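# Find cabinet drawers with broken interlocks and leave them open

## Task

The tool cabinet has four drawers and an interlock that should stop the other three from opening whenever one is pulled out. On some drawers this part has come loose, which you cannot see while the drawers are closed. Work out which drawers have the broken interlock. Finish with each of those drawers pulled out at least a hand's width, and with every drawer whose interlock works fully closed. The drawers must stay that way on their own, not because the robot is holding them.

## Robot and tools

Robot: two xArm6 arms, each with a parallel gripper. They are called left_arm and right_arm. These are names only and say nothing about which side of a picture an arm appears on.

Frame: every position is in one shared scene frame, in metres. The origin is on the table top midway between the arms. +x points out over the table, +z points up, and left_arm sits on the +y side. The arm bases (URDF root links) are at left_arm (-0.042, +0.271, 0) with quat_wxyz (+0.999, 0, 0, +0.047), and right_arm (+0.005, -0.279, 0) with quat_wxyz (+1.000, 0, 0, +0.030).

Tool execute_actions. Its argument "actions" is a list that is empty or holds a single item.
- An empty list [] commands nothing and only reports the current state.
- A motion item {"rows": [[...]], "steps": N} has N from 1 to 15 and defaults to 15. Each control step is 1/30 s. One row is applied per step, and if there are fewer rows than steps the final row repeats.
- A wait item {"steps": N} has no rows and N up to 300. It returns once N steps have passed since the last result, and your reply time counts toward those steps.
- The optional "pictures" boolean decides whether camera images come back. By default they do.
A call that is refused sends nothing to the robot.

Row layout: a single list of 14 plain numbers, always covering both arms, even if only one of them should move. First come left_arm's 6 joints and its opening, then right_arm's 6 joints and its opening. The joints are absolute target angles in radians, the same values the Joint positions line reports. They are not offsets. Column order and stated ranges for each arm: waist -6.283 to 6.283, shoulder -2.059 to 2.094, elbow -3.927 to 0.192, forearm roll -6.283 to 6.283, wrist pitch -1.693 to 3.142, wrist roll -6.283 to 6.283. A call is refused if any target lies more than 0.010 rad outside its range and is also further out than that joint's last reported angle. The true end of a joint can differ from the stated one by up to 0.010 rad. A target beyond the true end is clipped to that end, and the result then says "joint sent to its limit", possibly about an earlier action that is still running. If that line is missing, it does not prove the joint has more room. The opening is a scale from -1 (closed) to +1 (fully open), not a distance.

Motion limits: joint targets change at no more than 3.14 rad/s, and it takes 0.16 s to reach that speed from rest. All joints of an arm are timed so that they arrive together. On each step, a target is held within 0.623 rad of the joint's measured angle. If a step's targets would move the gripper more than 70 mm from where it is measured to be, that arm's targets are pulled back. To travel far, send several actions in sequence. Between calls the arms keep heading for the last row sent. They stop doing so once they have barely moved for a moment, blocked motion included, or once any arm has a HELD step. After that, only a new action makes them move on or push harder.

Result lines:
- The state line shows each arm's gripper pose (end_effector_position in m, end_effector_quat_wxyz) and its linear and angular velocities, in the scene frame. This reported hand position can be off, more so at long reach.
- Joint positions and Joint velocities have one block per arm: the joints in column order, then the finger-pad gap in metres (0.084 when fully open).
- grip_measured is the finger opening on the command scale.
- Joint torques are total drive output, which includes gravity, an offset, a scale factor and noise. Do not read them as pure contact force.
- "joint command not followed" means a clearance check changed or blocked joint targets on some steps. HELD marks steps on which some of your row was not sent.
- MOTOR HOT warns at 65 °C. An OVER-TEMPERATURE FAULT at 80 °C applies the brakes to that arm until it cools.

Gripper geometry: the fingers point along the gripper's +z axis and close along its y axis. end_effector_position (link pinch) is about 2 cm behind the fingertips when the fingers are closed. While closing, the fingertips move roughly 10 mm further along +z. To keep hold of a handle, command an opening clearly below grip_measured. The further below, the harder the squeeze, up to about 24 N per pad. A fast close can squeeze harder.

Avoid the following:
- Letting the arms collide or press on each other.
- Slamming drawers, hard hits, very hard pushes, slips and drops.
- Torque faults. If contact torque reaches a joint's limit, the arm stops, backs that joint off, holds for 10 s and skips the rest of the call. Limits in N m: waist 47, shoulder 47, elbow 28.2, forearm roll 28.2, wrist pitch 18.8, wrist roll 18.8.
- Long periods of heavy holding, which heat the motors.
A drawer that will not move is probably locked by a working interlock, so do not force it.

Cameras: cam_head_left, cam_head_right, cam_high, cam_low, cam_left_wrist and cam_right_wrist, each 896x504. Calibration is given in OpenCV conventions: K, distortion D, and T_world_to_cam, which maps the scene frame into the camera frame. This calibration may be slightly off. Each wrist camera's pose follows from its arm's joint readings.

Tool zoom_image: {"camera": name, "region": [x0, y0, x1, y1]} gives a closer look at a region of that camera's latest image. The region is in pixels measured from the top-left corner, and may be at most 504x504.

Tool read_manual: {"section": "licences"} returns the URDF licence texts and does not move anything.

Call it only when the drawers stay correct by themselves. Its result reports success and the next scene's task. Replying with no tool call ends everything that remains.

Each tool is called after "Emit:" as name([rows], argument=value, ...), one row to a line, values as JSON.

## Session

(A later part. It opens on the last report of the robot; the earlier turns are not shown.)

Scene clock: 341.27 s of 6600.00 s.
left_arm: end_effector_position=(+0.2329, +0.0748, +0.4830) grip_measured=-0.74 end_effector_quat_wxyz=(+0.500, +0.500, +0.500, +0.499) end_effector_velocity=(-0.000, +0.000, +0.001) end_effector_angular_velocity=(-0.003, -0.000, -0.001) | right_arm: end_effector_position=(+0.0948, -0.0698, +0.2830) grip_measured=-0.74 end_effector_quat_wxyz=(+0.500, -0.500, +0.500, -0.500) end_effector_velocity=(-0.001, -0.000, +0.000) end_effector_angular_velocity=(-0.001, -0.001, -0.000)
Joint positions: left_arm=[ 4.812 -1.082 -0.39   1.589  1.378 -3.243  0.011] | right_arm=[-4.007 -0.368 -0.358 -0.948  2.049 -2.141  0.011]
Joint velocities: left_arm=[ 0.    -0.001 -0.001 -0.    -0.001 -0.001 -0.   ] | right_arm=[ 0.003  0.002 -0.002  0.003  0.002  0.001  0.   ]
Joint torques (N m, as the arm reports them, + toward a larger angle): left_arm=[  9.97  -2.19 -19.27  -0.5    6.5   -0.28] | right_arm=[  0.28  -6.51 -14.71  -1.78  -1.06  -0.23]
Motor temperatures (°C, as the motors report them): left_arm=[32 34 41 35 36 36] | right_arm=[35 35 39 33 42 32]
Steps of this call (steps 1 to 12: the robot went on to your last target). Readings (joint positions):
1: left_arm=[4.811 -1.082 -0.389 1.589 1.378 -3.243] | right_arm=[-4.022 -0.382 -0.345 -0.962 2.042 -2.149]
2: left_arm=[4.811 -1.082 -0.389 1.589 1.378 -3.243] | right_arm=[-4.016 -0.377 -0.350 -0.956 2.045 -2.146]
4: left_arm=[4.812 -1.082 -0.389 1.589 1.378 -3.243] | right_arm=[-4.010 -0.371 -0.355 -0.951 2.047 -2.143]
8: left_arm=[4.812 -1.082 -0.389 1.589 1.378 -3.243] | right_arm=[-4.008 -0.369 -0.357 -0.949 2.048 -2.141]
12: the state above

Emit:
execute_actions([
  {"rows": [
[4.812,-1.082,-0.390,1.589,1.379,-3.243,-0.3, -4.007,-0.368,-0.3584,-0.9478,2.049,-2.1406,0.3],
[4.812,-1.082,-0.390,1.589,1.379,-3.243,-0.3, -4.007,-0.368,-0.3584,-0.9478,2.049,-2.1406,0.3],
[4.812,-1.082,-0.390,1.589,1.379,-3.243,-0.3, -4.007,-0.368,-0.3584,-0.9478,2.049,-2.1406,0.3],
[4.812,-1.082,-0.390,1.589,1.379,-3.243,-0.3, -4.007,-0.368,-0.3584,-0.9478,2.049,-2.1406,0.3],
[4.812,-1.082,-0.390,1.589,1.379,-3.243,-0.3, -4.007,-0.368,-0.3584,-0.9478,2.049,-2.1406,0.3],
[4.812,-1.082,-0.390,1.589,1.379,-3.243,-0.3, -4.007,-0.368,-0.3584,-0.9478,2.049,-2.1406,0.3],
[4.812,-1.082,-0.390,1.589,1.379,-3.243,-0.3, -3.95,-0.305,-0.415,-0.89,2.075,-2.108,0.3],
[4.812,-1.082,-0.390,1.589,1.379,-3.243,-0.3, -3.95,-0.305,-0.415,-0.89,2.075,-2.108,0.3],
[4.812,-1.082,-0.390,1.589,1.379,-3.243,-0.3, -3.89,-0.237,-0.48,-0.83,2.10,-2.075,0.3]], "steps": 15},
], pictures=false)

Emit:
execute_actions([
  {"rows": [[4.812,-1.082,-0.390,1.589,1.379,-3.243,-0.3, -3.857,-0.48,-0.551,-0.987,2.32,-2.369,0.3]], "steps": 13},
])

Scene clock: 367.97 s of 6600.00 s.
left_arm: end_effector_position=(+0.2332, +0.0755, +0.4833) grip_measured=-0.32 end_effector_quat_wxyz=(+0.499, +0.499, +0.501, +0.500) end_effector_velocity=(-0.001, -0.003, +0.000) end_effector_angular_velocity=(+0.001, -0.000, -0.010) | right_arm: end_effector_position=(+0.0508, -0.0697, +0.2818) grip_measured=+0.29 end_effector_quat_wxyz=(+0.501, -0.501, +0.500, -0.498) end_effector_velocity=(-0.042, -0.010, -0.002) end_effector_angular_velocity=(-0.005, -0.014, -0.011)
Joint positions: left_arm=[ 4.813 -1.082 -0.39   1.589  1.38  -3.243  0.03 ] | right_arm=[-3.896 -0.244 -0.473 -0.838  2.096 -2.08   0.056]
Joint velocities: left_arm=[-0.004  0.002 -0.001  0.001 -0.006 -0.     0.   ] | right_arm=[ 0.111  0.125 -0.107  0.123  0.06   0.069  0.001]
Joint torques (N m, as the arm reports them, + toward a larger angle): left_arm=[ -0.93   0.2  -23.2    1.47   0.71  -0.18] | right_arm=[ -4.8  -10.74 -11.62  -1.2    1.66  -0.53]
Motor temperatures (°C, as the motors report them): left_arm=[32 34 42 35 38 36] | right_arm=[35 35 40 33 41 32]
Steps of this call (steps 1 to 30: the robot went on to your last target; steps 31 to 90: nothing new was sent; then 23.20 s passed at rest; steps 91 to 105: all 15 steps of this action). Readings (joint positions):
91: left_arm=[4.812 -1.082 -0.390 1.589 1.378 -3.243] | right_arm=[-4.007 -0.368 -0.358 -0.948 2.049 -2.141]
92: left_arm=[4.813 -1.082 -0.390 1.588 1.381 -3.243] | right_arm=[-4.006 -0.368 -0.360 -0.949 2.047 -2.140]
94: left_arm=[4.816 -1.083 -0.389 1.588 1.385 -3.243] | right_arm=[-4.006 -0.368 -0.361 -0.950 2.046 -2.140]
98: left_arm=[4.815 -1.083 -0.390 1.588 1.383 -3.243] | right_arm=[-3.999 -0.360 -0.367 -0.941 2.052 -2.136]
105: the state above

Scene clock: 368.40 s of 6600.00 s.
left_arm: end_effector_position=(+0.2331, +0.0751, +0.4833) grip_measured=-0.32 end_effector_quat_wxyz=(+0.500, +0.500, +0.501, +0.500) end_effector_velocity=(+0.000, -0.000, -0.000) end_effector_angular_velocity=(+0.001, -0.000, -0.000) | right_arm: end_effector_position=(+0.0580, -0.0714, +0.3810) grip_measured=+0.29 end_effector_quat_wxyz=(+0.501, -0.500, +0.499, -0.500) end_effector_velocity=(+0.005, -0.006, +0.011) end_effector_angular_velocity=(-0.049, -0.045, -0.012)
Joint positions: left_arm=[ 4.812 -1.082 -0.39   1.589  1.379 -3.243  0.03 ] | right_arm=[-3.858 -0.478 -0.55  -0.985  2.317 -2.364  0.056]
Joint velocities: left_arm=[-0.     0.001 -0.     0.     0.     0.    -0.   ] | right_arm=[ 0.007 -0.014  0.014 -0.026  0.045 -0.067  0.   ]
Joint torques (N m, as the arm reports them, + toward a larger angle): left_arm=[ -1.06   0.04 -23.22   1.34   0.83  -0.22] | right_arm=[ -1.65  -5.72 -14.44  -1.16   1.05  -0.33]
Motor temperatures (°C, as the motors report them): left_arm=[32 34 42 35 38 36] | right_arm=[35 35 40 33 41 32]
Steps of this call (steps 1 to 13: all 13 steps of this action). Readings (joint positions):
1: left_arm=[4.813 -1.082 -0.390 1.589 1.380 -3.243] | right_arm=[-3.894 -0.242 -0.476 -0.835 2.098 -2.079]
2: left_arm=[4.812 -1.082 -0.390 1.589 1.379 -3.243] | right_arm=[-3.891 -0.246 -0.478 -0.839 2.106 -2.087]
4: left_arm=[4.812 -1.082 -0.390 1.589 1.379 -3.243] | right_arm=[-3.883 -0.296 -0.493 -0.872 2.157 -2.153]
8: left_arm=[4.812 -1.082 -0.390 1.589 1.379 -3.243] | right_arm=[-3.864 -0.435 -0.539 -0.957 2.275 -2.309]
13: the state above
camera_calibration (this result's frames):
cam_left_wrist: T_world_to_cam=[[0.00660017, 0.00105652, 0.999978, -0.453768], [-0.0118868, -0.999929, 0.00113492, 0.139232], [0.999908, -0.011894, -0.00658714, -0.0971095], [0, 0, 0, 1]] pos_world=[0.10175, 0.138546, 0.452961]
cam_right_wrist: T_world_to_cam=[[-0.00954986, -0.00873857, -0.999916, 0.412539], [0.0021074, 0.999959, -0.00875907, 0.14033], [0.999952, -0.00219087, -0.00953106, 0.0781906], [0, 0, 0, 1]] pos_world=[-0.0745429, -0.136548, 0.414479]

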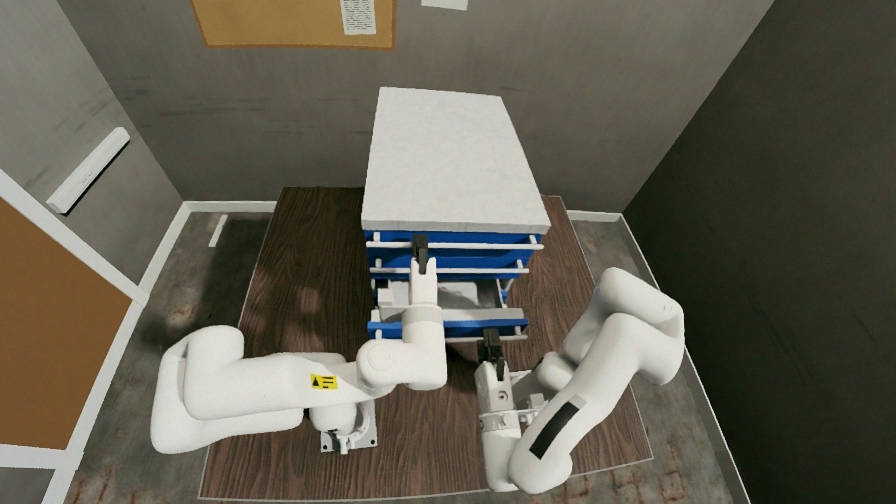

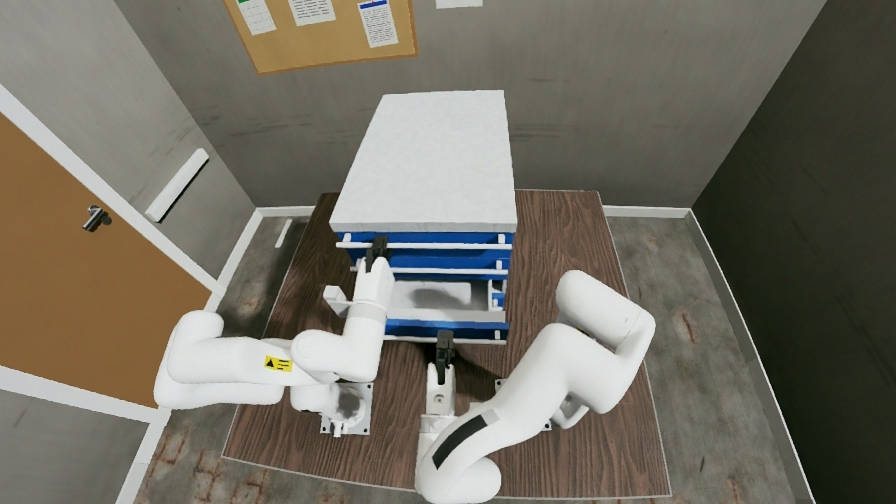

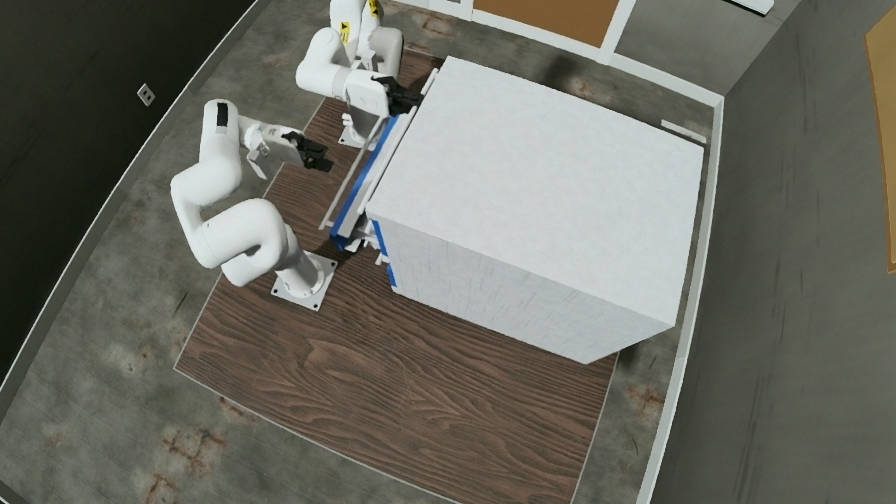

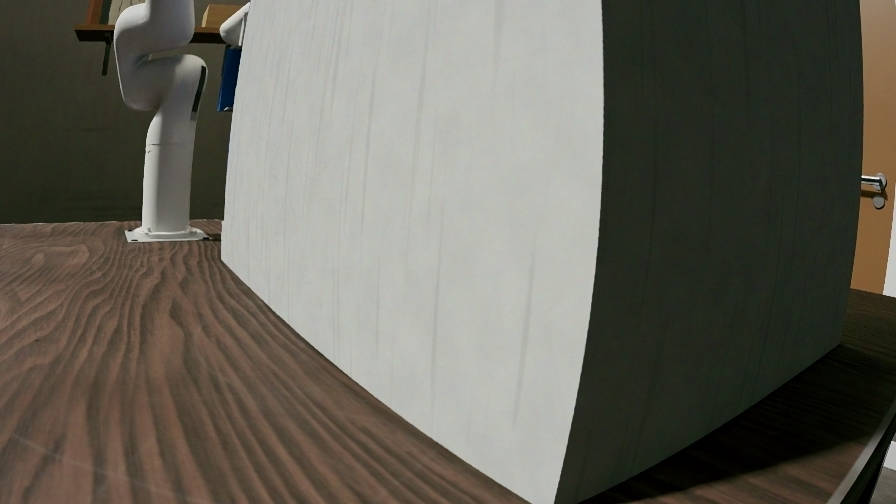

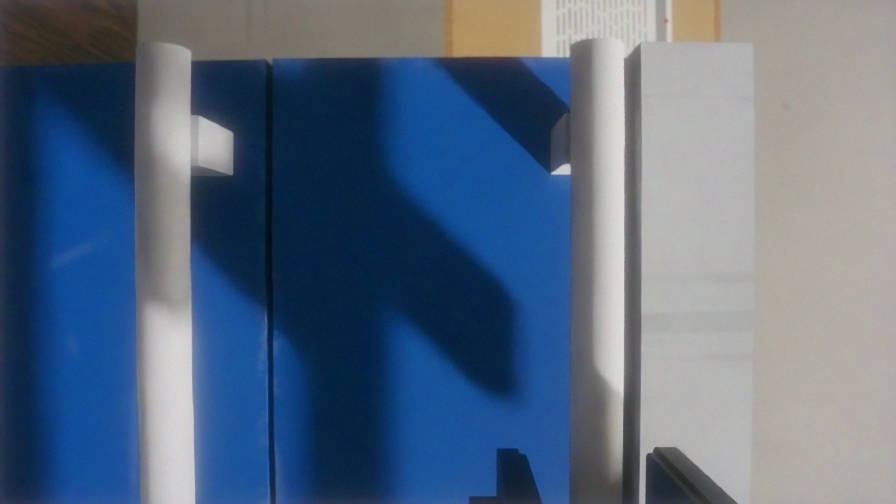

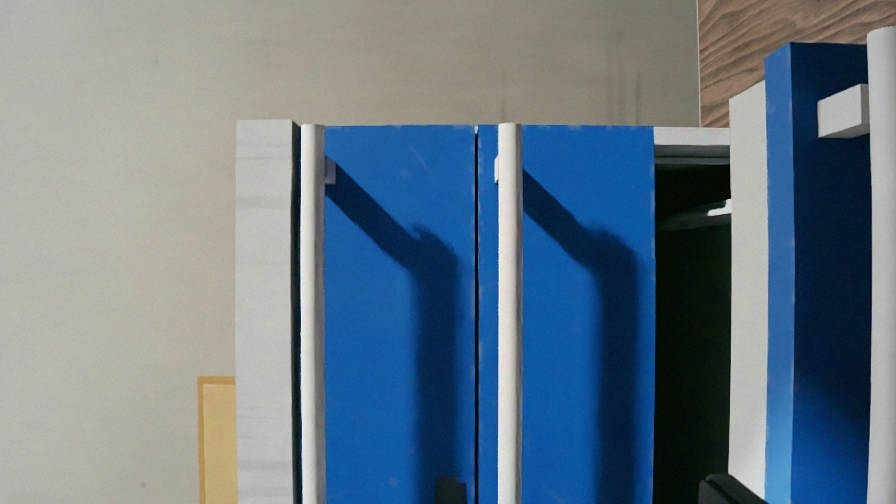

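Emit:
zoom_image(camera="cam_high", region=[300, 180, 420, 300])

Emit:
zoom_image(camera="cam_head_right", region=[320, 230, 540, 350])

Region (300, 180, 420, 300) of cam_high's 896x504 image, scaled by 4.200, with more detail than that image has.

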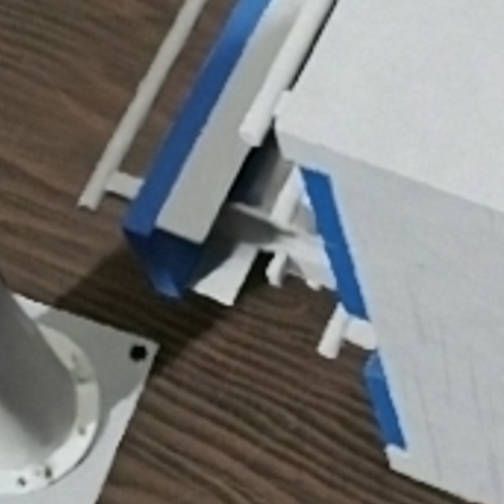

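Region (320, 230, 540, 350) of cam_head_right's 896x504 image, scaled by 2.291, with more detail than that image has; it fills the top 275 rows of this view, and the rest is white.

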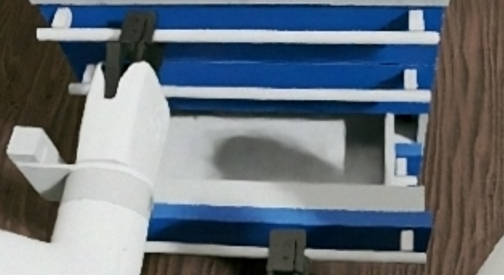

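Emit:
execute_actions([
  {"rows": [
[4.812,-1.082,-0.390,1.589,1.379,-3.243,-1, -3.938,-0.580,-0.473,-1.071,2.270,-2.438,0.3],
[4.812,-1.082,-0.390,1.589,1.379,-3.243,-1, -3.938,-0.580,-0.473,-1.071,2.270,-2.438,0.3],
[4.812,-1.082,-0.390,1.589,1.379,-3.243,-1, -3.99,-0.638,-0.428,-1.122,2.237,-2.48,0.3],
[4.812,-1.082,-0.390,1.589,1.379,-3.243,-1, -4.043,-0.696,-0.385,-1.173,2.200,-2.522,0.3],
[4.812,-1.082,-0.390,1.589,1.379,-3.243,-1, -4.11,-0.753,-0.346,-1.228,2.151,-2.566,0.3],
[4.812,-1.082,-0.390,1.589,1.379,-3.243,-1, -4.180,-0.809,-0.308,-1.284,2.096,-2.609,0.3],
[4.812,-1.082,-0.390,1.589,1.379,-3.243,-1, -4.265,-0.86,-0.276,-1.339,2.025,-2.651,0.3],
[4.812,-1.082,-0.390,1.589,1.379,-3.243,-1, -4.360,-0.906,-0.246,-1.395,1.946,-2.689,0.3],
[4.812,-1.082,-0.390,1.589,1.379,-3.243,-1, -4.420,-0.929,-0.232,-1.425,1.893,-2.708,0.3],
[4.812,-1.082,-0.390,1.589,1.379,-3.243,-1, -4.483,-0.9485,-0.2205,-1.455,1.836,-2.724,0.3],
[4.812,-1.082,-0.390,1.589,1.379,-3.243,-1, -4.550,-0.965,-0.211,-1.484,1.776,-2.737,0.3],
[4.812,-1.082,-0.390,1.589,1.379,-3.243,-1, -4.619,-0.977,-0.204,-1.512,1.713,-2.747,0.3]], "steps": 15},
], pictures=false)

Emit:
execute_actions([
  {"steps": 20},
])

Scene clock: 374.27 s of 6600.00 s.
left_arm: end_effector_position=(+0.2330, +0.0751, +0.4833) grip_measured=-0.74 end_effector_quat_wxyz=(+0.500, +0.500, +0.501, +0.500) end_effector_velocity=(+0.000, +0.001, -0.000) end_effector_angular_velocity=(-0.001, -0.000, +0.001) | right_arm: end_effector_position=(+0.2117, -0.0667, +0.3815) grip_measured=+0.29 end_effector_quat_wxyz=(+0.499, -0.500, +0.506, -0.495) end_effector_velocity=(+0.288, -0.037, +0.013) end_effector_angular_velocity=(-0.042, -0.104, -0.036)
Joint positions: left_arm=[ 4.812 -1.082 -0.39   1.589  1.379 -3.243  0.011] | right_arm=[-4.474 -0.924 -0.238 -1.437  1.841 -2.703  0.056]
Joint velocities: left_arm=[ 0.    -0.002  0.001  0.     0.001 -0.     0.   ] | right_arm=[-1.705 -0.647  0.415 -0.882 -1.443 -0.519 -0.   ]
Joint torques (N m, as the arm reports them, + toward a larger angle): left_arm=[ -0.85   0.12 -23.21   1.47   0.74  -0.32] | right_arm=[  5.37   2.95 -17.51  -0.47   0.77  -0.19]
Motor temperatures (°C, as the motors report them): left_arm=[32 34 42 35 37 36] | right_arm=[35 35 40 33 41 32]
Steps of this call (steps 1 to 15: the robot went on to your last target; steps 16 to 90: nothing new was sent; then 2.37 s passed at rest; steps 91 to 105: all 15 steps of this action). Readings (joint positions):
91: left_arm=[4.812 -1.082 -0.390 1.589 1.379 -3.243] | right_arm=[-3.857 -0.481 -0.551 -0.988 2.320 -2.370]
92: left_arm=[4.812 -1.082 -0.390 1.589 1.379 -3.243] | right_arm=[-3.864 -0.488 -0.544 -0.995 2.314 -2.376]
94: left_arm=[4.812 -1.082 -0.390 1.589 1.379 -3.243] | right_arm=[-3.904 -0.537 -0.506 -1.037 2.289 -2.410]
98: left_arm=[4.812 -1.082 -0.390 1.589 1.379 -3.243] | right_arm=[-4.057 -0.695 -0.390 -1.176 2.185 -2.523]
105: the state above

Scene clock: 374.93 s of 6600.00 s.
left_arm: end_effector_position=(+0.2330, +0.0751, +0.4833) grip_measured=-0.74 end_effector_quat_wxyz=(+0.500, +0.500, +0.501, +0.500) end_effector_velocity=(-0.000, -0.000, -0.000) end_effector_angular_velocity=(-0.001, +0.000, -0.002) | right_arm: end_effector_position=(+0.2345, -0.0698, +0.3829) grip_measured=+0.29 end_effector_quat_wxyz=(+0.500, -0.500, +0.500, -0.500) end_effector_velocity=(+0.000, -0.000, -0.000) end_effector_angular_velocity=(-0.000, +0.000, -0.001)
Joint positions: left_arm=[ 4.812 -1.082 -0.39   1.589  1.379 -3.243  0.011] | right_arm=[-4.619 -0.977 -0.204 -1.512  1.713 -2.747  0.056]
Joint velocities: left_arm=[-0.    -0.002  0.001 -0.    -0.002  0.     0.   ] | right_arm=[-0.002 -0.001  0.001 -0.    -0.002 -0.    -0.   ]
Joint torques (N m, as the arm reports them, + toward a larger angle): left_arm=[ -0.93   0.04 -22.97   1.39   0.83  -0.28] | right_arm=[ -2.1   -0.78 -16.55  -1.01   0.81  -0.3 ]
Motor temperatures (°C, as the motors report them): left_arm=[32 34 42 35 37 36] | right_arm=[35 35 40 33 41 32]
Steps of this call (steps 1 to 20: the robot went on to your last target). Readings (joint positions):
1: left_arm=[4.812 -1.082 -0.390 1.589 1.379 -3.243] | right_arm=[-4.526 -0.943 -0.226 -1.463 1.798 -2.719]
2: left_arm=[4.812 -1.082 -0.390 1.589 1.379 -3.243] | right_arm=[-4.565 -0.958 -0.217 -1.483 1.764 -2.730]
4: left_arm=[4.812 -1.082 -0.390 1.589 1.379 -3.243] | right_arm=[-4.605 -0.971 -0.208 -1.503 1.729 -2.742]
8: left_arm=[4.812 -1.082 -0.390 1.589 1.379 -3.243] | right_arm=[-4.616 -0.975 -0.205 -1.510 1.715 -2.746]
20: the state above
camera_calibration (this result's frames):
cam_left_wrist: T_world_to_cam=[[0.0065996, 0.00104538, 0.999978, -0.453766], [-0.0119407, -0.999928, 0.00112413, 0.139233], [0.999907, -0.0119479, -0.00658664, -0.0970979], [0, 0, 0, 1]] pos_world=[0.101746, 0.138537, 0.45296]
cam_right_wrist: T_world_to_cam=[[-0.0127344, -0.00851826, -0.999883, 0.416906], [0.00456979, 0.999953, -0.00857706, 0.137719], [0.999908, -0.00467848, -0.0126948, -0.0972563], [0, 0, 0, 1]] pos_world=[0.101927, -0.134616, 0.416804]

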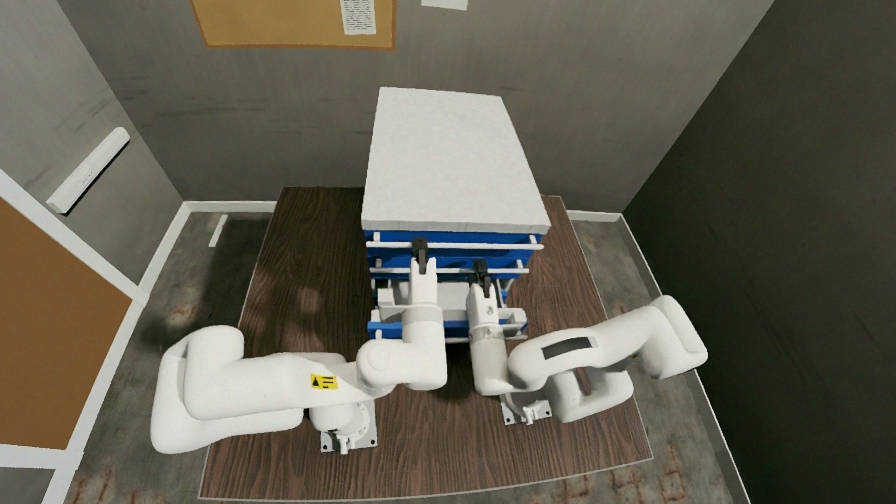

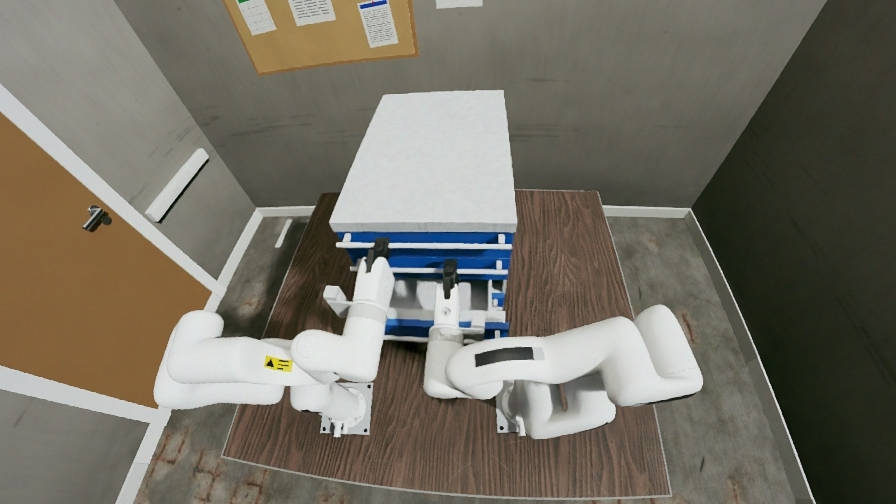

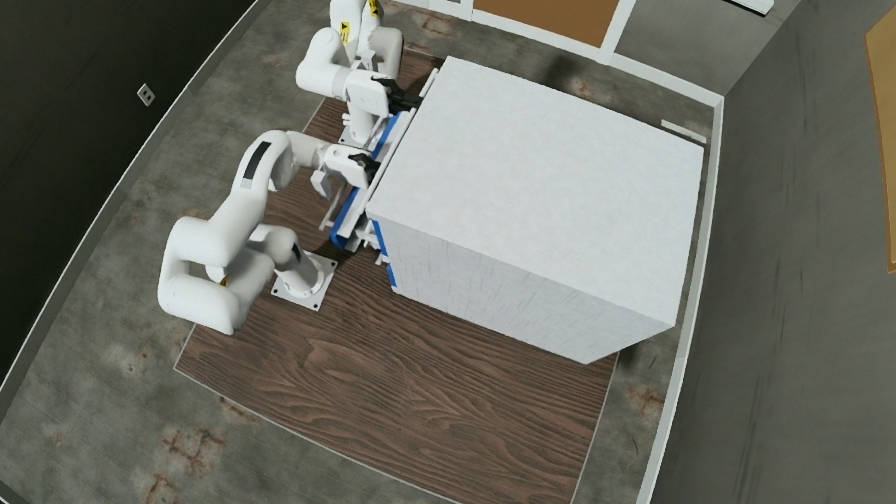

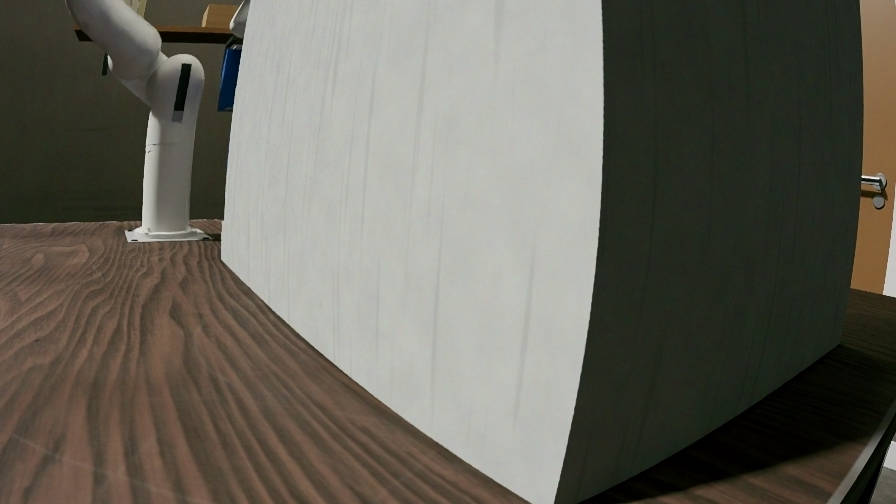

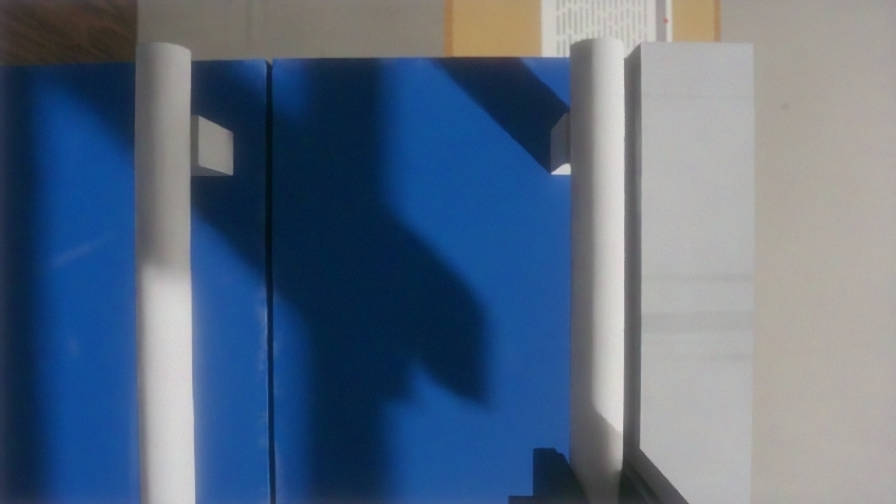

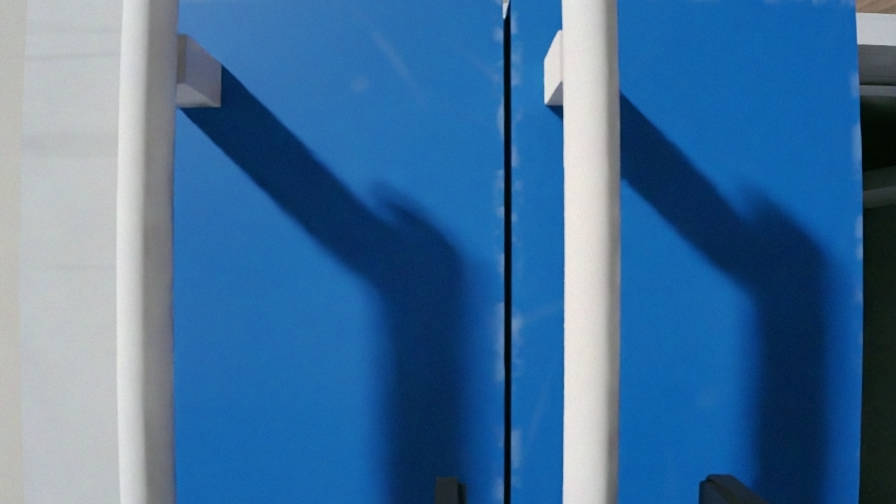

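Emit:
execute_actions([
  {"rows": [[4.812,-1.082,-0.390,1.589,1.379,-3.243,-1, -4.619,-0.977,-0.2052,-1.512,1.713,-2.748,-1]], "steps": 15},
], pictures=false)

Scene clock: 377.03 s of 6600.00 s.
left_arm: end_effector_position=(+0.2330, +0.0751, +0.4833) grip_measured=-0.74 end_effector_quat_wxyz=(+0.500, +0.500, +0.501, +0.500) end_effector_velocity=(-0.000, -0.000, -0.000) end_effector_angular_velocity=(+0.000, -0.000, -0.001) | right_arm: end_effector_position=(+0.2346, -0.0698, +0.3834) grip_measured=-0.74 end_effector_quat_wxyz=(+0.500, -0.500, +0.500, -0.500) end_effector_velocity=(+0.000, +0.000, +0.001) end_effector_angular_velocity=(+0.002, +0.000, -0.001)
Joint positions: left_arm=[ 4.812 -1.082 -0.39   1.589  1.379 -3.243  0.011] | right_arm=[-4.619 -0.977 -0.205 -1.512  1.713 -2.748  0.011]
Joint velocities: left_arm=[-0.001 -0.     0.001  0.    -0.001 -0.     0.   ] | right_arm=[-0.    -0.    -0.002  0.     0.     0.    -0.   ]
Joint torques (N m, as the arm reports them, + toward a larger angle): left_arm=[ -0.84   0.22 -23.14   1.39   0.67  -0.18] | right_arm=[ -2.15  -0.59 -16.4   -0.76   0.58  -0.26]
Motor temperatures (°C, as the motors report them): left_arm=[32 34 43 35 37 36] | right_arm=[35 35 40 33 41 32]
Steps of this call (steps 1 to 15: the robot went on to your last target; steps 16 to 48: nothing new was sent; steps 49 to 63: all 15 steps of this action). Readings (joint positions):
49: left_arm=[4.812 -1.082 -0.390 1.589 1.379 -3.243] | right_arm=[-4.619 -0.977 -0.204 -1.512 1.713 -2.747]
50: left_arm=[4.812 -1.082 -0.390 1.589 1.379 -3.243] | right_arm=[-4.619 -0.977 -0.204 -1.512 1.713 -2.747]
52: left_arm=[4.812 -1.082 -0.390 1.589 1.379 -3.243] | right_arm=[-4.619 -0.977 -0.205 -1.512 1.713 -2.748]
56: left_arm=[4.812 -1.082 -0.390 1.589 1.379 -3.243] | right_arm=[-4.619 -0.977 -0.205 -1.512 1.713 -2.748]
63: the state above

Emit:
execute_actions([
  {"rows": [
[4.812,-1.082,-0.390,1.589,1.379,-3.243,-1, -4.5839,-0.9711,-0.2084,-1.4980,1.7448,-2.7440,-1],
[4.812,-1.082,-0.390,1.589,1.379,-3.243,-1, -4.5497,-0.9645,-0.2122,-1.4838,1.7761,-2.7386,-1],
[4.812,-1.082,-0.390,1.589,1.379,-3.243,-1, -4.5161,-0.9570,-0.2166,-1.4695,1.8066,-2.7323,-1],
[4.812,-1.082,-0.390,1.589,1.379,-3.243,-1, -4.4833,-0.9485,-0.2216,-1.4550,1.8363,-2.7253,-1],
[4.812,-1.082,-0.390,1.589,1.379,-3.243,-1, -4.4513,-0.9391,-0.2272,-1.4402,1.8651,-2.7175,-1],
[4.812,-1.082,-0.390,1.589,1.379,-3.243,-1, -4.4201,-0.9288,-0.2333,-1.4252,1.8929,-2.7090,-1],
[4.812,-1.082,-0.390,1.589,1.379,-3.243,-1, -4.3897,-0.9178,-0.2399,-1.4101,1.9197,-2.6999,-1],
[4.812,-1.082,-0.390,1.589,1.379,-3.243,-1, -4.3602,-0.9061,-0.2470,-1.3948,1.9456,-2.6903,-1],
[4.812,-1.082,-0.390,1.589,1.379,-3.243,-1, -4.3316,-0.8937,-0.2546,-1.3792,1.9703,-2.6801,-1],
[4.812,-1.082,-0.390,1.589,1.379,-3.243,-1, -4.3040,-0.8807,-0.2626,-1.3634,1.9939,-2.6694,-1],
[4.812,-1.082,-0.390,1.589,1.379,-3.243,-1, -4.2774,-0.8671,-0.2711,-1.3475,2.0164,-2.6582,-1],
[4.812,-1.082,-0.390,1.589,1.379,-3.243,-1, -4.2517,-0.8531,-0.2800,-1.3316,2.0379,-2.6467,-1],
[4.812,-1.082,-0.390,1.589,1.379,-3.243,-1, -4.2270,-0.8386,-0.2893,-1.3156,2.0583,-2.6349,-1],
[4.812,-1.082,-0.390,1.589,1.379,-3.243,-1, -4.2032,-0.8238,-0.2989,-1.2996,2.0777,-2.6228,-1],
[4.812,-1.082,-0.390,1.589,1.379,-3.243,-1, -4.1804,-0.8086,-0.3088,-1.2837,2.0960,-2.6105,-1]], "steps": 15},
], pictures=false)

Emit:
execute_actions([
  {"rows": [
[4.812,-1.082,-0.390,1.589,1.379,-3.243,-1, -4.1804,-0.8086,-0.3088,-1.2837,2.0960,-2.6105,-1],
[4.812,-1.082,-0.390,1.589,1.379,-3.243,-1, -4.1804,-0.8086,-0.3088,-1.2837,2.0960,-2.6105,-1],
[4.812,-1.082,-0.390,1.589,1.379,-3.243,-1, -4.1804,-0.8086,-0.3088,-1.2837,2.0960,-2.6105,-1],
[4.812,-1.082,-0.390,1.589,1.379,-3.243,-1, -4.1804,-0.8086,-0.3088,-1.2837,2.0960,-2.6105,-1],
[4.812,-1.082,-0.390,1.589,1.379,-3.243,-1, -4.1804,-0.8086,-0.3088,-1.2837,2.0960,-2.6105,-1],
[4.800,-1.082,-0.390,1.588,1.391,-3.243,-1, -4.1804,-0.8086,-0.3088,-1.2837,2.0960,-2.6105,-1],
[4.800,-1.082,-0.390,1.588,1.391,-3.243,-1, -4.1804,-0.8086,-0.3088,-1.2837,2.0960,-2.6105,-1],
[4.800,-1.082,-0.390,1.588,1.391,-3.243,-1, -4.1804,-0.8086,-0.3088,-1.2837,2.0960,-2.6105,-1],
[4.787,-1.083,-0.390,1.587,1.404,-3.243,-1, -4.1804,-0.8086,-0.3088,-1.2837,2.0960,-2.6105,-1]], "steps": 15},
])

Scene clock: 388.37 s of 6600.00 s.
left_arm: end_effector_position=(+0.2330, +0.0751, +0.4833) grip_measured=-0.74 end_effector_quat_wxyz=(+0.500, +0.500, +0.501, +0.500) end_effector_velocity=(-0.000, +0.001, +0.001) end_effector_angular_velocity=(-0.003, -0.001, +0.002) | right_arm: end_effector_position=(+0.1787, -0.0697, +0.3832) grip_measured=-0.74 end_effector_quat_wxyz=(+0.499, -0.500, +0.501, -0.500) end_effector_velocity=(-0.152, +0.000, -0.001) end_effector_angular_velocity=(-0.005, -0.001, +0.001)
Joint positions: left_arm=[ 4.812 -1.082 -0.39   1.589  1.379 -3.243  0.011] | right_arm=[-4.274 -0.863 -0.274 -1.343  2.02  -2.654  0.011]
Joint velocities: left_arm=[-0.001 -0.001 -0.002  0.     0.002  0.     0.   ] | right_arm=[ 0.788  0.42  -0.263  0.481  0.661  0.342 -0.   ]
Joint torques (N m, as the arm reports them, + toward a larger angle): left_arm=[ -0.97   0.01 -23.     1.36   0.67  -0.23] | right_arm=[ -0.01   0.48 -15.38  -1.18  -1.99  -0.4 ]
Motor temperatures (°C, as the motors report them): left_arm=[32 34 43 35 37 36] | right_arm=[35 35 40 33 41 32]
Steps of this call (steps 1 to 15: the robot went on to your last target; steps 16 to 90: nothing new was sent; then 7.83 s passed at rest; steps 91 to 105: all 15 steps of this action). Readings (joint positions):
91: left_arm=[4.812 -1.082 -0.390 1.589 1.379 -3.243] | right_arm=[-4.618 -0.977 -0.205 -1.512 1.714 -2.748]
92: left_arm=[4.812 -1.082 -0.390 1.589 1.379 -3.243] | right_arm=[-4.613 -0.976 -0.206 -1.509 1.719 -2.747]
94: left_arm=[4.812 -1.082 -0.390 1.589 1.379 -3.243] | right_arm=[-4.582 -0.970 -0.209 -1.497 1.748 -2.743]
98: left_arm=[4.812 -1.082 -0.390 1.589 1.379 -3.243] | right_arm=[-4.475 -0.944 -0.224 -1.450 1.845 -2.721]
105: the state above

Scene clock: 388.87 s of 6600.00 s.
left_arm: end_effector_position=(+0.2303, +0.0750, +0.4834) grip_measured=-0.74 end_effector_quat_wxyz=(+0.500, +0.499, +0.501, +0.500) end_effector_velocity=(-0.003, -0.000, +0.001) end_effector_angular_velocity=(-0.003, -0.001, -0.001) | right_arm: end_effector_position=(+0.1597, -0.0697, +0.3831) grip_measured=-0.74 end_effector_quat_wxyz=(+0.500, -0.500, +0.500, -0.500) end_effector_velocity=(-0.001, -0.000, -0.000) end_effector_angular_velocity=(-0.001, -0.001, +0.000)
Joint positions: left_arm=[ 4.789 -1.083 -0.39   1.587  1.403 -3.243  0.011] | right_arm=[-4.181 -0.809 -0.309 -1.284  2.096 -2.611  0.011]
Joint velocities: left_arm=[-0.021 -0.003 -0.    -0.002  0.019 -0.    -0.   ] | right_arm=[ 0.004  0.002 -0.001  0.002  0.003  0.001 -0.   ]
Joint torques (N m, as the arm reports them, + toward a larger angle): left_arm=[ -2.96  -0.21 -24.22   1.8   -0.18  -0.22] | right_arm=[  0.75  -0.47 -15.49  -1.46  -2.1   -0.12]
Motor temperatures (°C, as the motors report them): left_arm=[32 34 43 35 37 36] | right_arm=[35 35 40 33 41 32]
Steps of this call (steps 1 to 15: all 15 steps of this action). Readings (joint positions):
1: left_arm=[4.812 -1.082 -0.390 1.589 1.379 -3.243] | right_arm=[-4.249 -0.849 -0.283 -1.327 2.042 -2.643]
2: left_arm=[4.812 -1.082 -0.390 1.589 1.379 -3.243] | right_arm=[-4.226 -0.835 -0.292 -1.313 2.060 -2.632]
4: left_arm=[4.812 -1.082 -0.390 1.589 1.379 -3.243] | right_arm=[-4.197 -0.818 -0.303 -1.294 2.084 -2.619]
8: left_arm=[4.807 -1.082 -0.390 1.589 1.385 -3.243] | right_arm=[-4.183 -0.810 -0.308 -1.285 2.094 -2.612]
15: the state above
camera_calibration (this result's frames):
cam_left_wrist: T_world_to_cam=[[0.00627726, 0.00172566, 0.999979, -0.453791], [-0.0108521, -0.99994, 0.00179372, 0.138544], [0.999921, -0.0108631, -0.00625815, -0.0946082], [0, 0, 0, 1]] pos_world=[0.0989528, 0.138291, 0.452941]
cam_right_wrist: T_world_to_cam=[[-0.0133856, -0.00904169, -0.99987, 0.416272], [0.00498313, 0.999946, -0.00910909, 0.138139], [0.999898, -0.00510441, -0.0133399, -0.0221564], [0, 0, 0, 1]] pos_world=[0.0270379, -0.134481, 0.417181]

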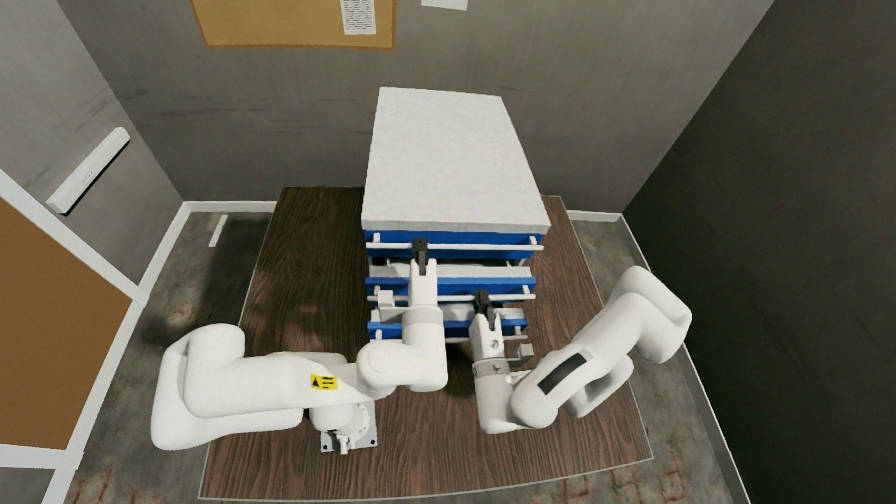

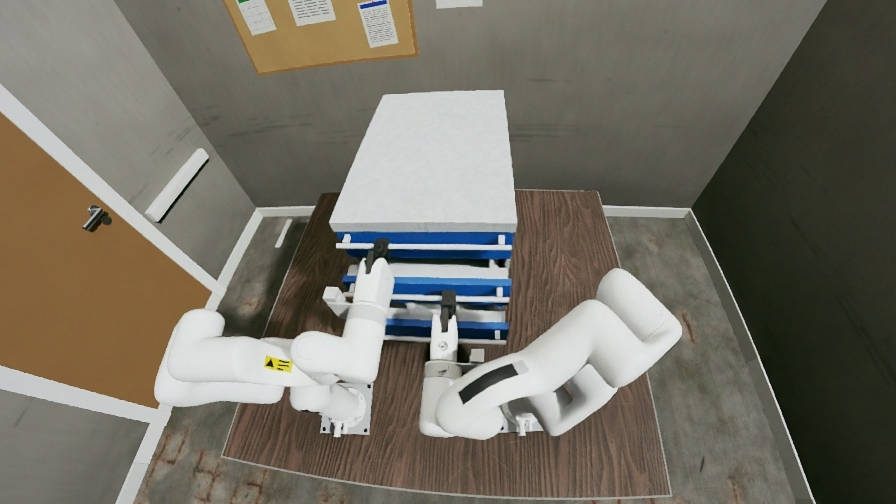

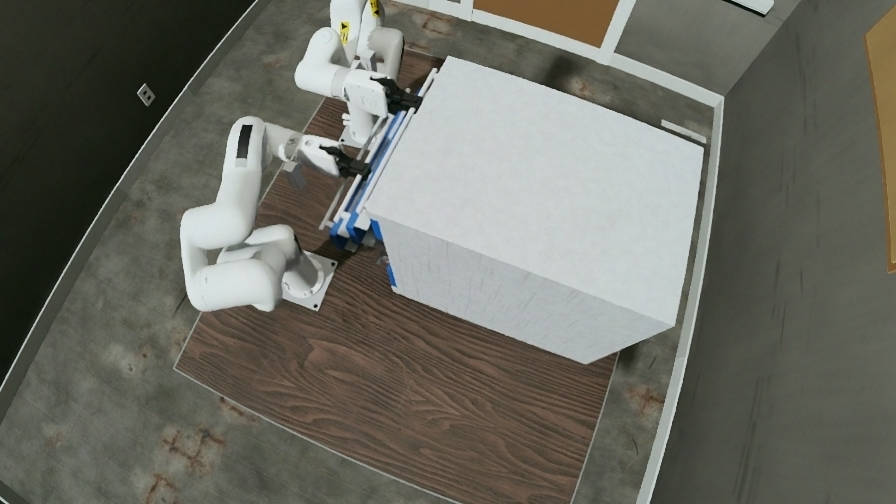

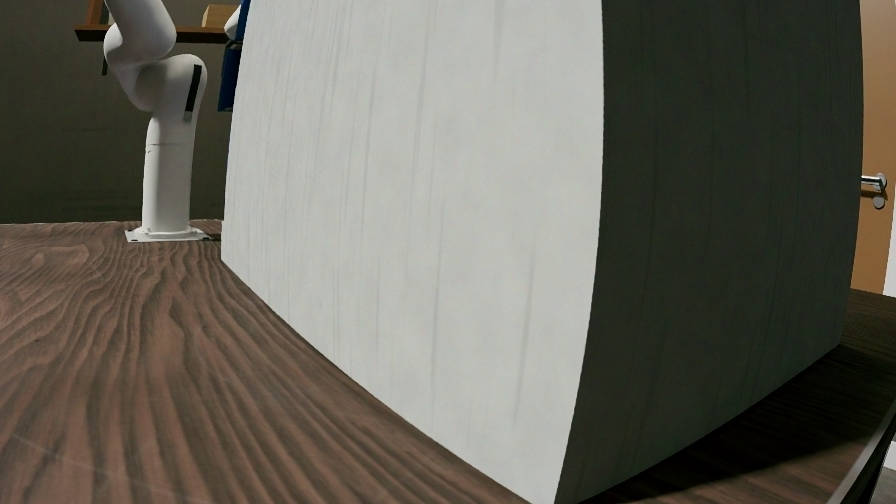

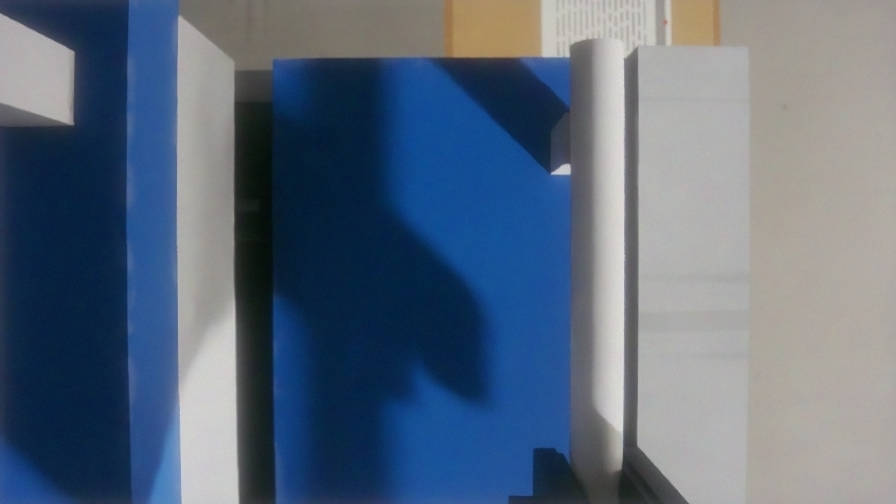

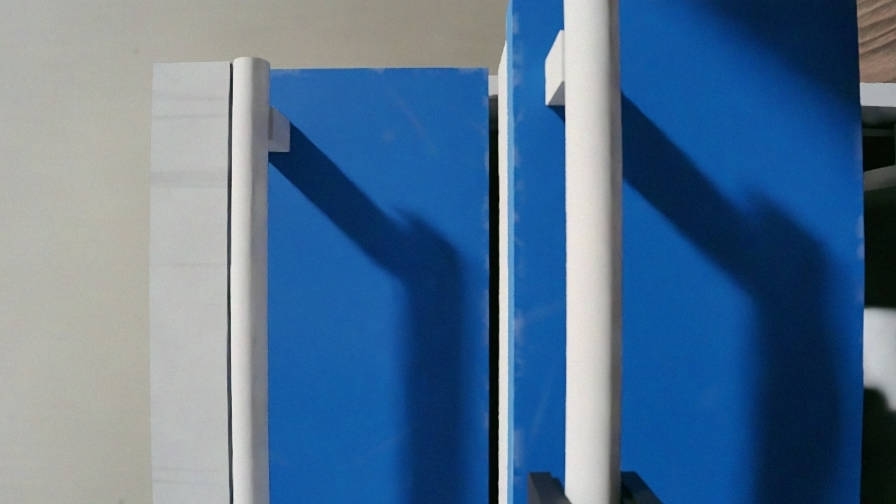

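Emit:
execute_actions([
  {"rows": [
[4.775,-1.085,-0.389,1.5855,1.416,-3.2415,-1, -4.1804,-0.8086,-0.3088,-1.2837,2.0960,-2.6105,-1],
[4.775,-1.085,-0.389,1.5855,1.416,-3.2415,-1, -4.1804,-0.8086,-0.3088,-1.2837,2.0960,-2.6105,-1],
[4.775,-1.085,-0.389,1.5855,1.416,-3.2415,-1, -4.1804,-0.8086,-0.3088,-1.2837,2.0960,-2.6105,-1],
[4.7626,-1.0865,-0.388,1.5843,1.428,-3.2405,-1, -4.1804,-0.8086,-0.3088,-1.2837,2.0960,-2.6105,-1]], "steps": 12},
], pictures=false)

Scene clock: 395.10 s of 6600.00 s.
left_arm: end_effector_position=(+0.2272, +0.0749, +0.4836) grip_measured=-0.74 end_effector_quat_wxyz=(+0.500, +0.499, +0.501, +0.500) end_effector_velocity=(-0.001, -0.000, +0.001) end_effector_angular_velocity=(-0.001, +0.000, -0.001) | right_arm: end_effector_position=(+0.1595, -0.0696, +0.3831) grip_measured=-0.74 end_effector_quat_wxyz=(+0.500, -0.500, +0.500, -0.500) end_effector_velocity=(-0.000, +0.000, -0.000) end_effector_angular_velocity=(-0.000, +0.001, +0.000)
Joint positions: left_arm=[ 4.764 -1.086 -0.388  1.585  1.427 -3.241  0.011] | right_arm=[-4.18  -0.809 -0.309 -1.284  2.096 -2.61   0.011]
Joint velocities: left_arm=[-0.007 -0.001 -0.001 -0.001  0.007  0.001  0.   ] | right_arm=[-0.     0.    -0.001  0.001 -0.001 -0.     0.   ]
Joint torques (N m, as the arm reports them, + toward a larger angle): left_arm=[ -7.69  -2.73 -26.64   2.7   -0.56  -0.23] | right_arm=[  1.01  -0.1  -15.57  -1.64  -2.79  -0.26]
Motor temperatures (°C, as the motors report them): left_arm=[32 34 43 35 36 36] | right_arm=[35 35 40 33 41 32]
Steps of this call (steps 1 to 15: the robot went on to your last target; steps 16 to 90: nothing new was sent; then 2.83 s passed at rest; steps 91 to 102: all 12 steps of this action). Readings (joint positions):
91: left_arm=[4.787 -1.083 -0.390 1.587 1.404 -3.243] | right_arm=[-4.180 -0.809 -0.309 -1.284 2.096 -2.610]
92: left_arm=[4.785 -1.083 -0.390 1.587 1.407 -3.243] | right_arm=[-4.180 -0.809 -0.309 -1.284 2.096 -2.611]
94: left_arm=[4.779 -1.084 -0.389 1.586 1.412 -3.242] | right_arm=[-4.180 -0.809 -0.309 -1.284 2.096 -2.610]
98: left_arm=[4.766 -1.086 -0.388 1.585 1.424 -3.241] | right_arm=[-4.180 -0.809 -0.309 -1.284 2.096 -2.610]
102: the state above


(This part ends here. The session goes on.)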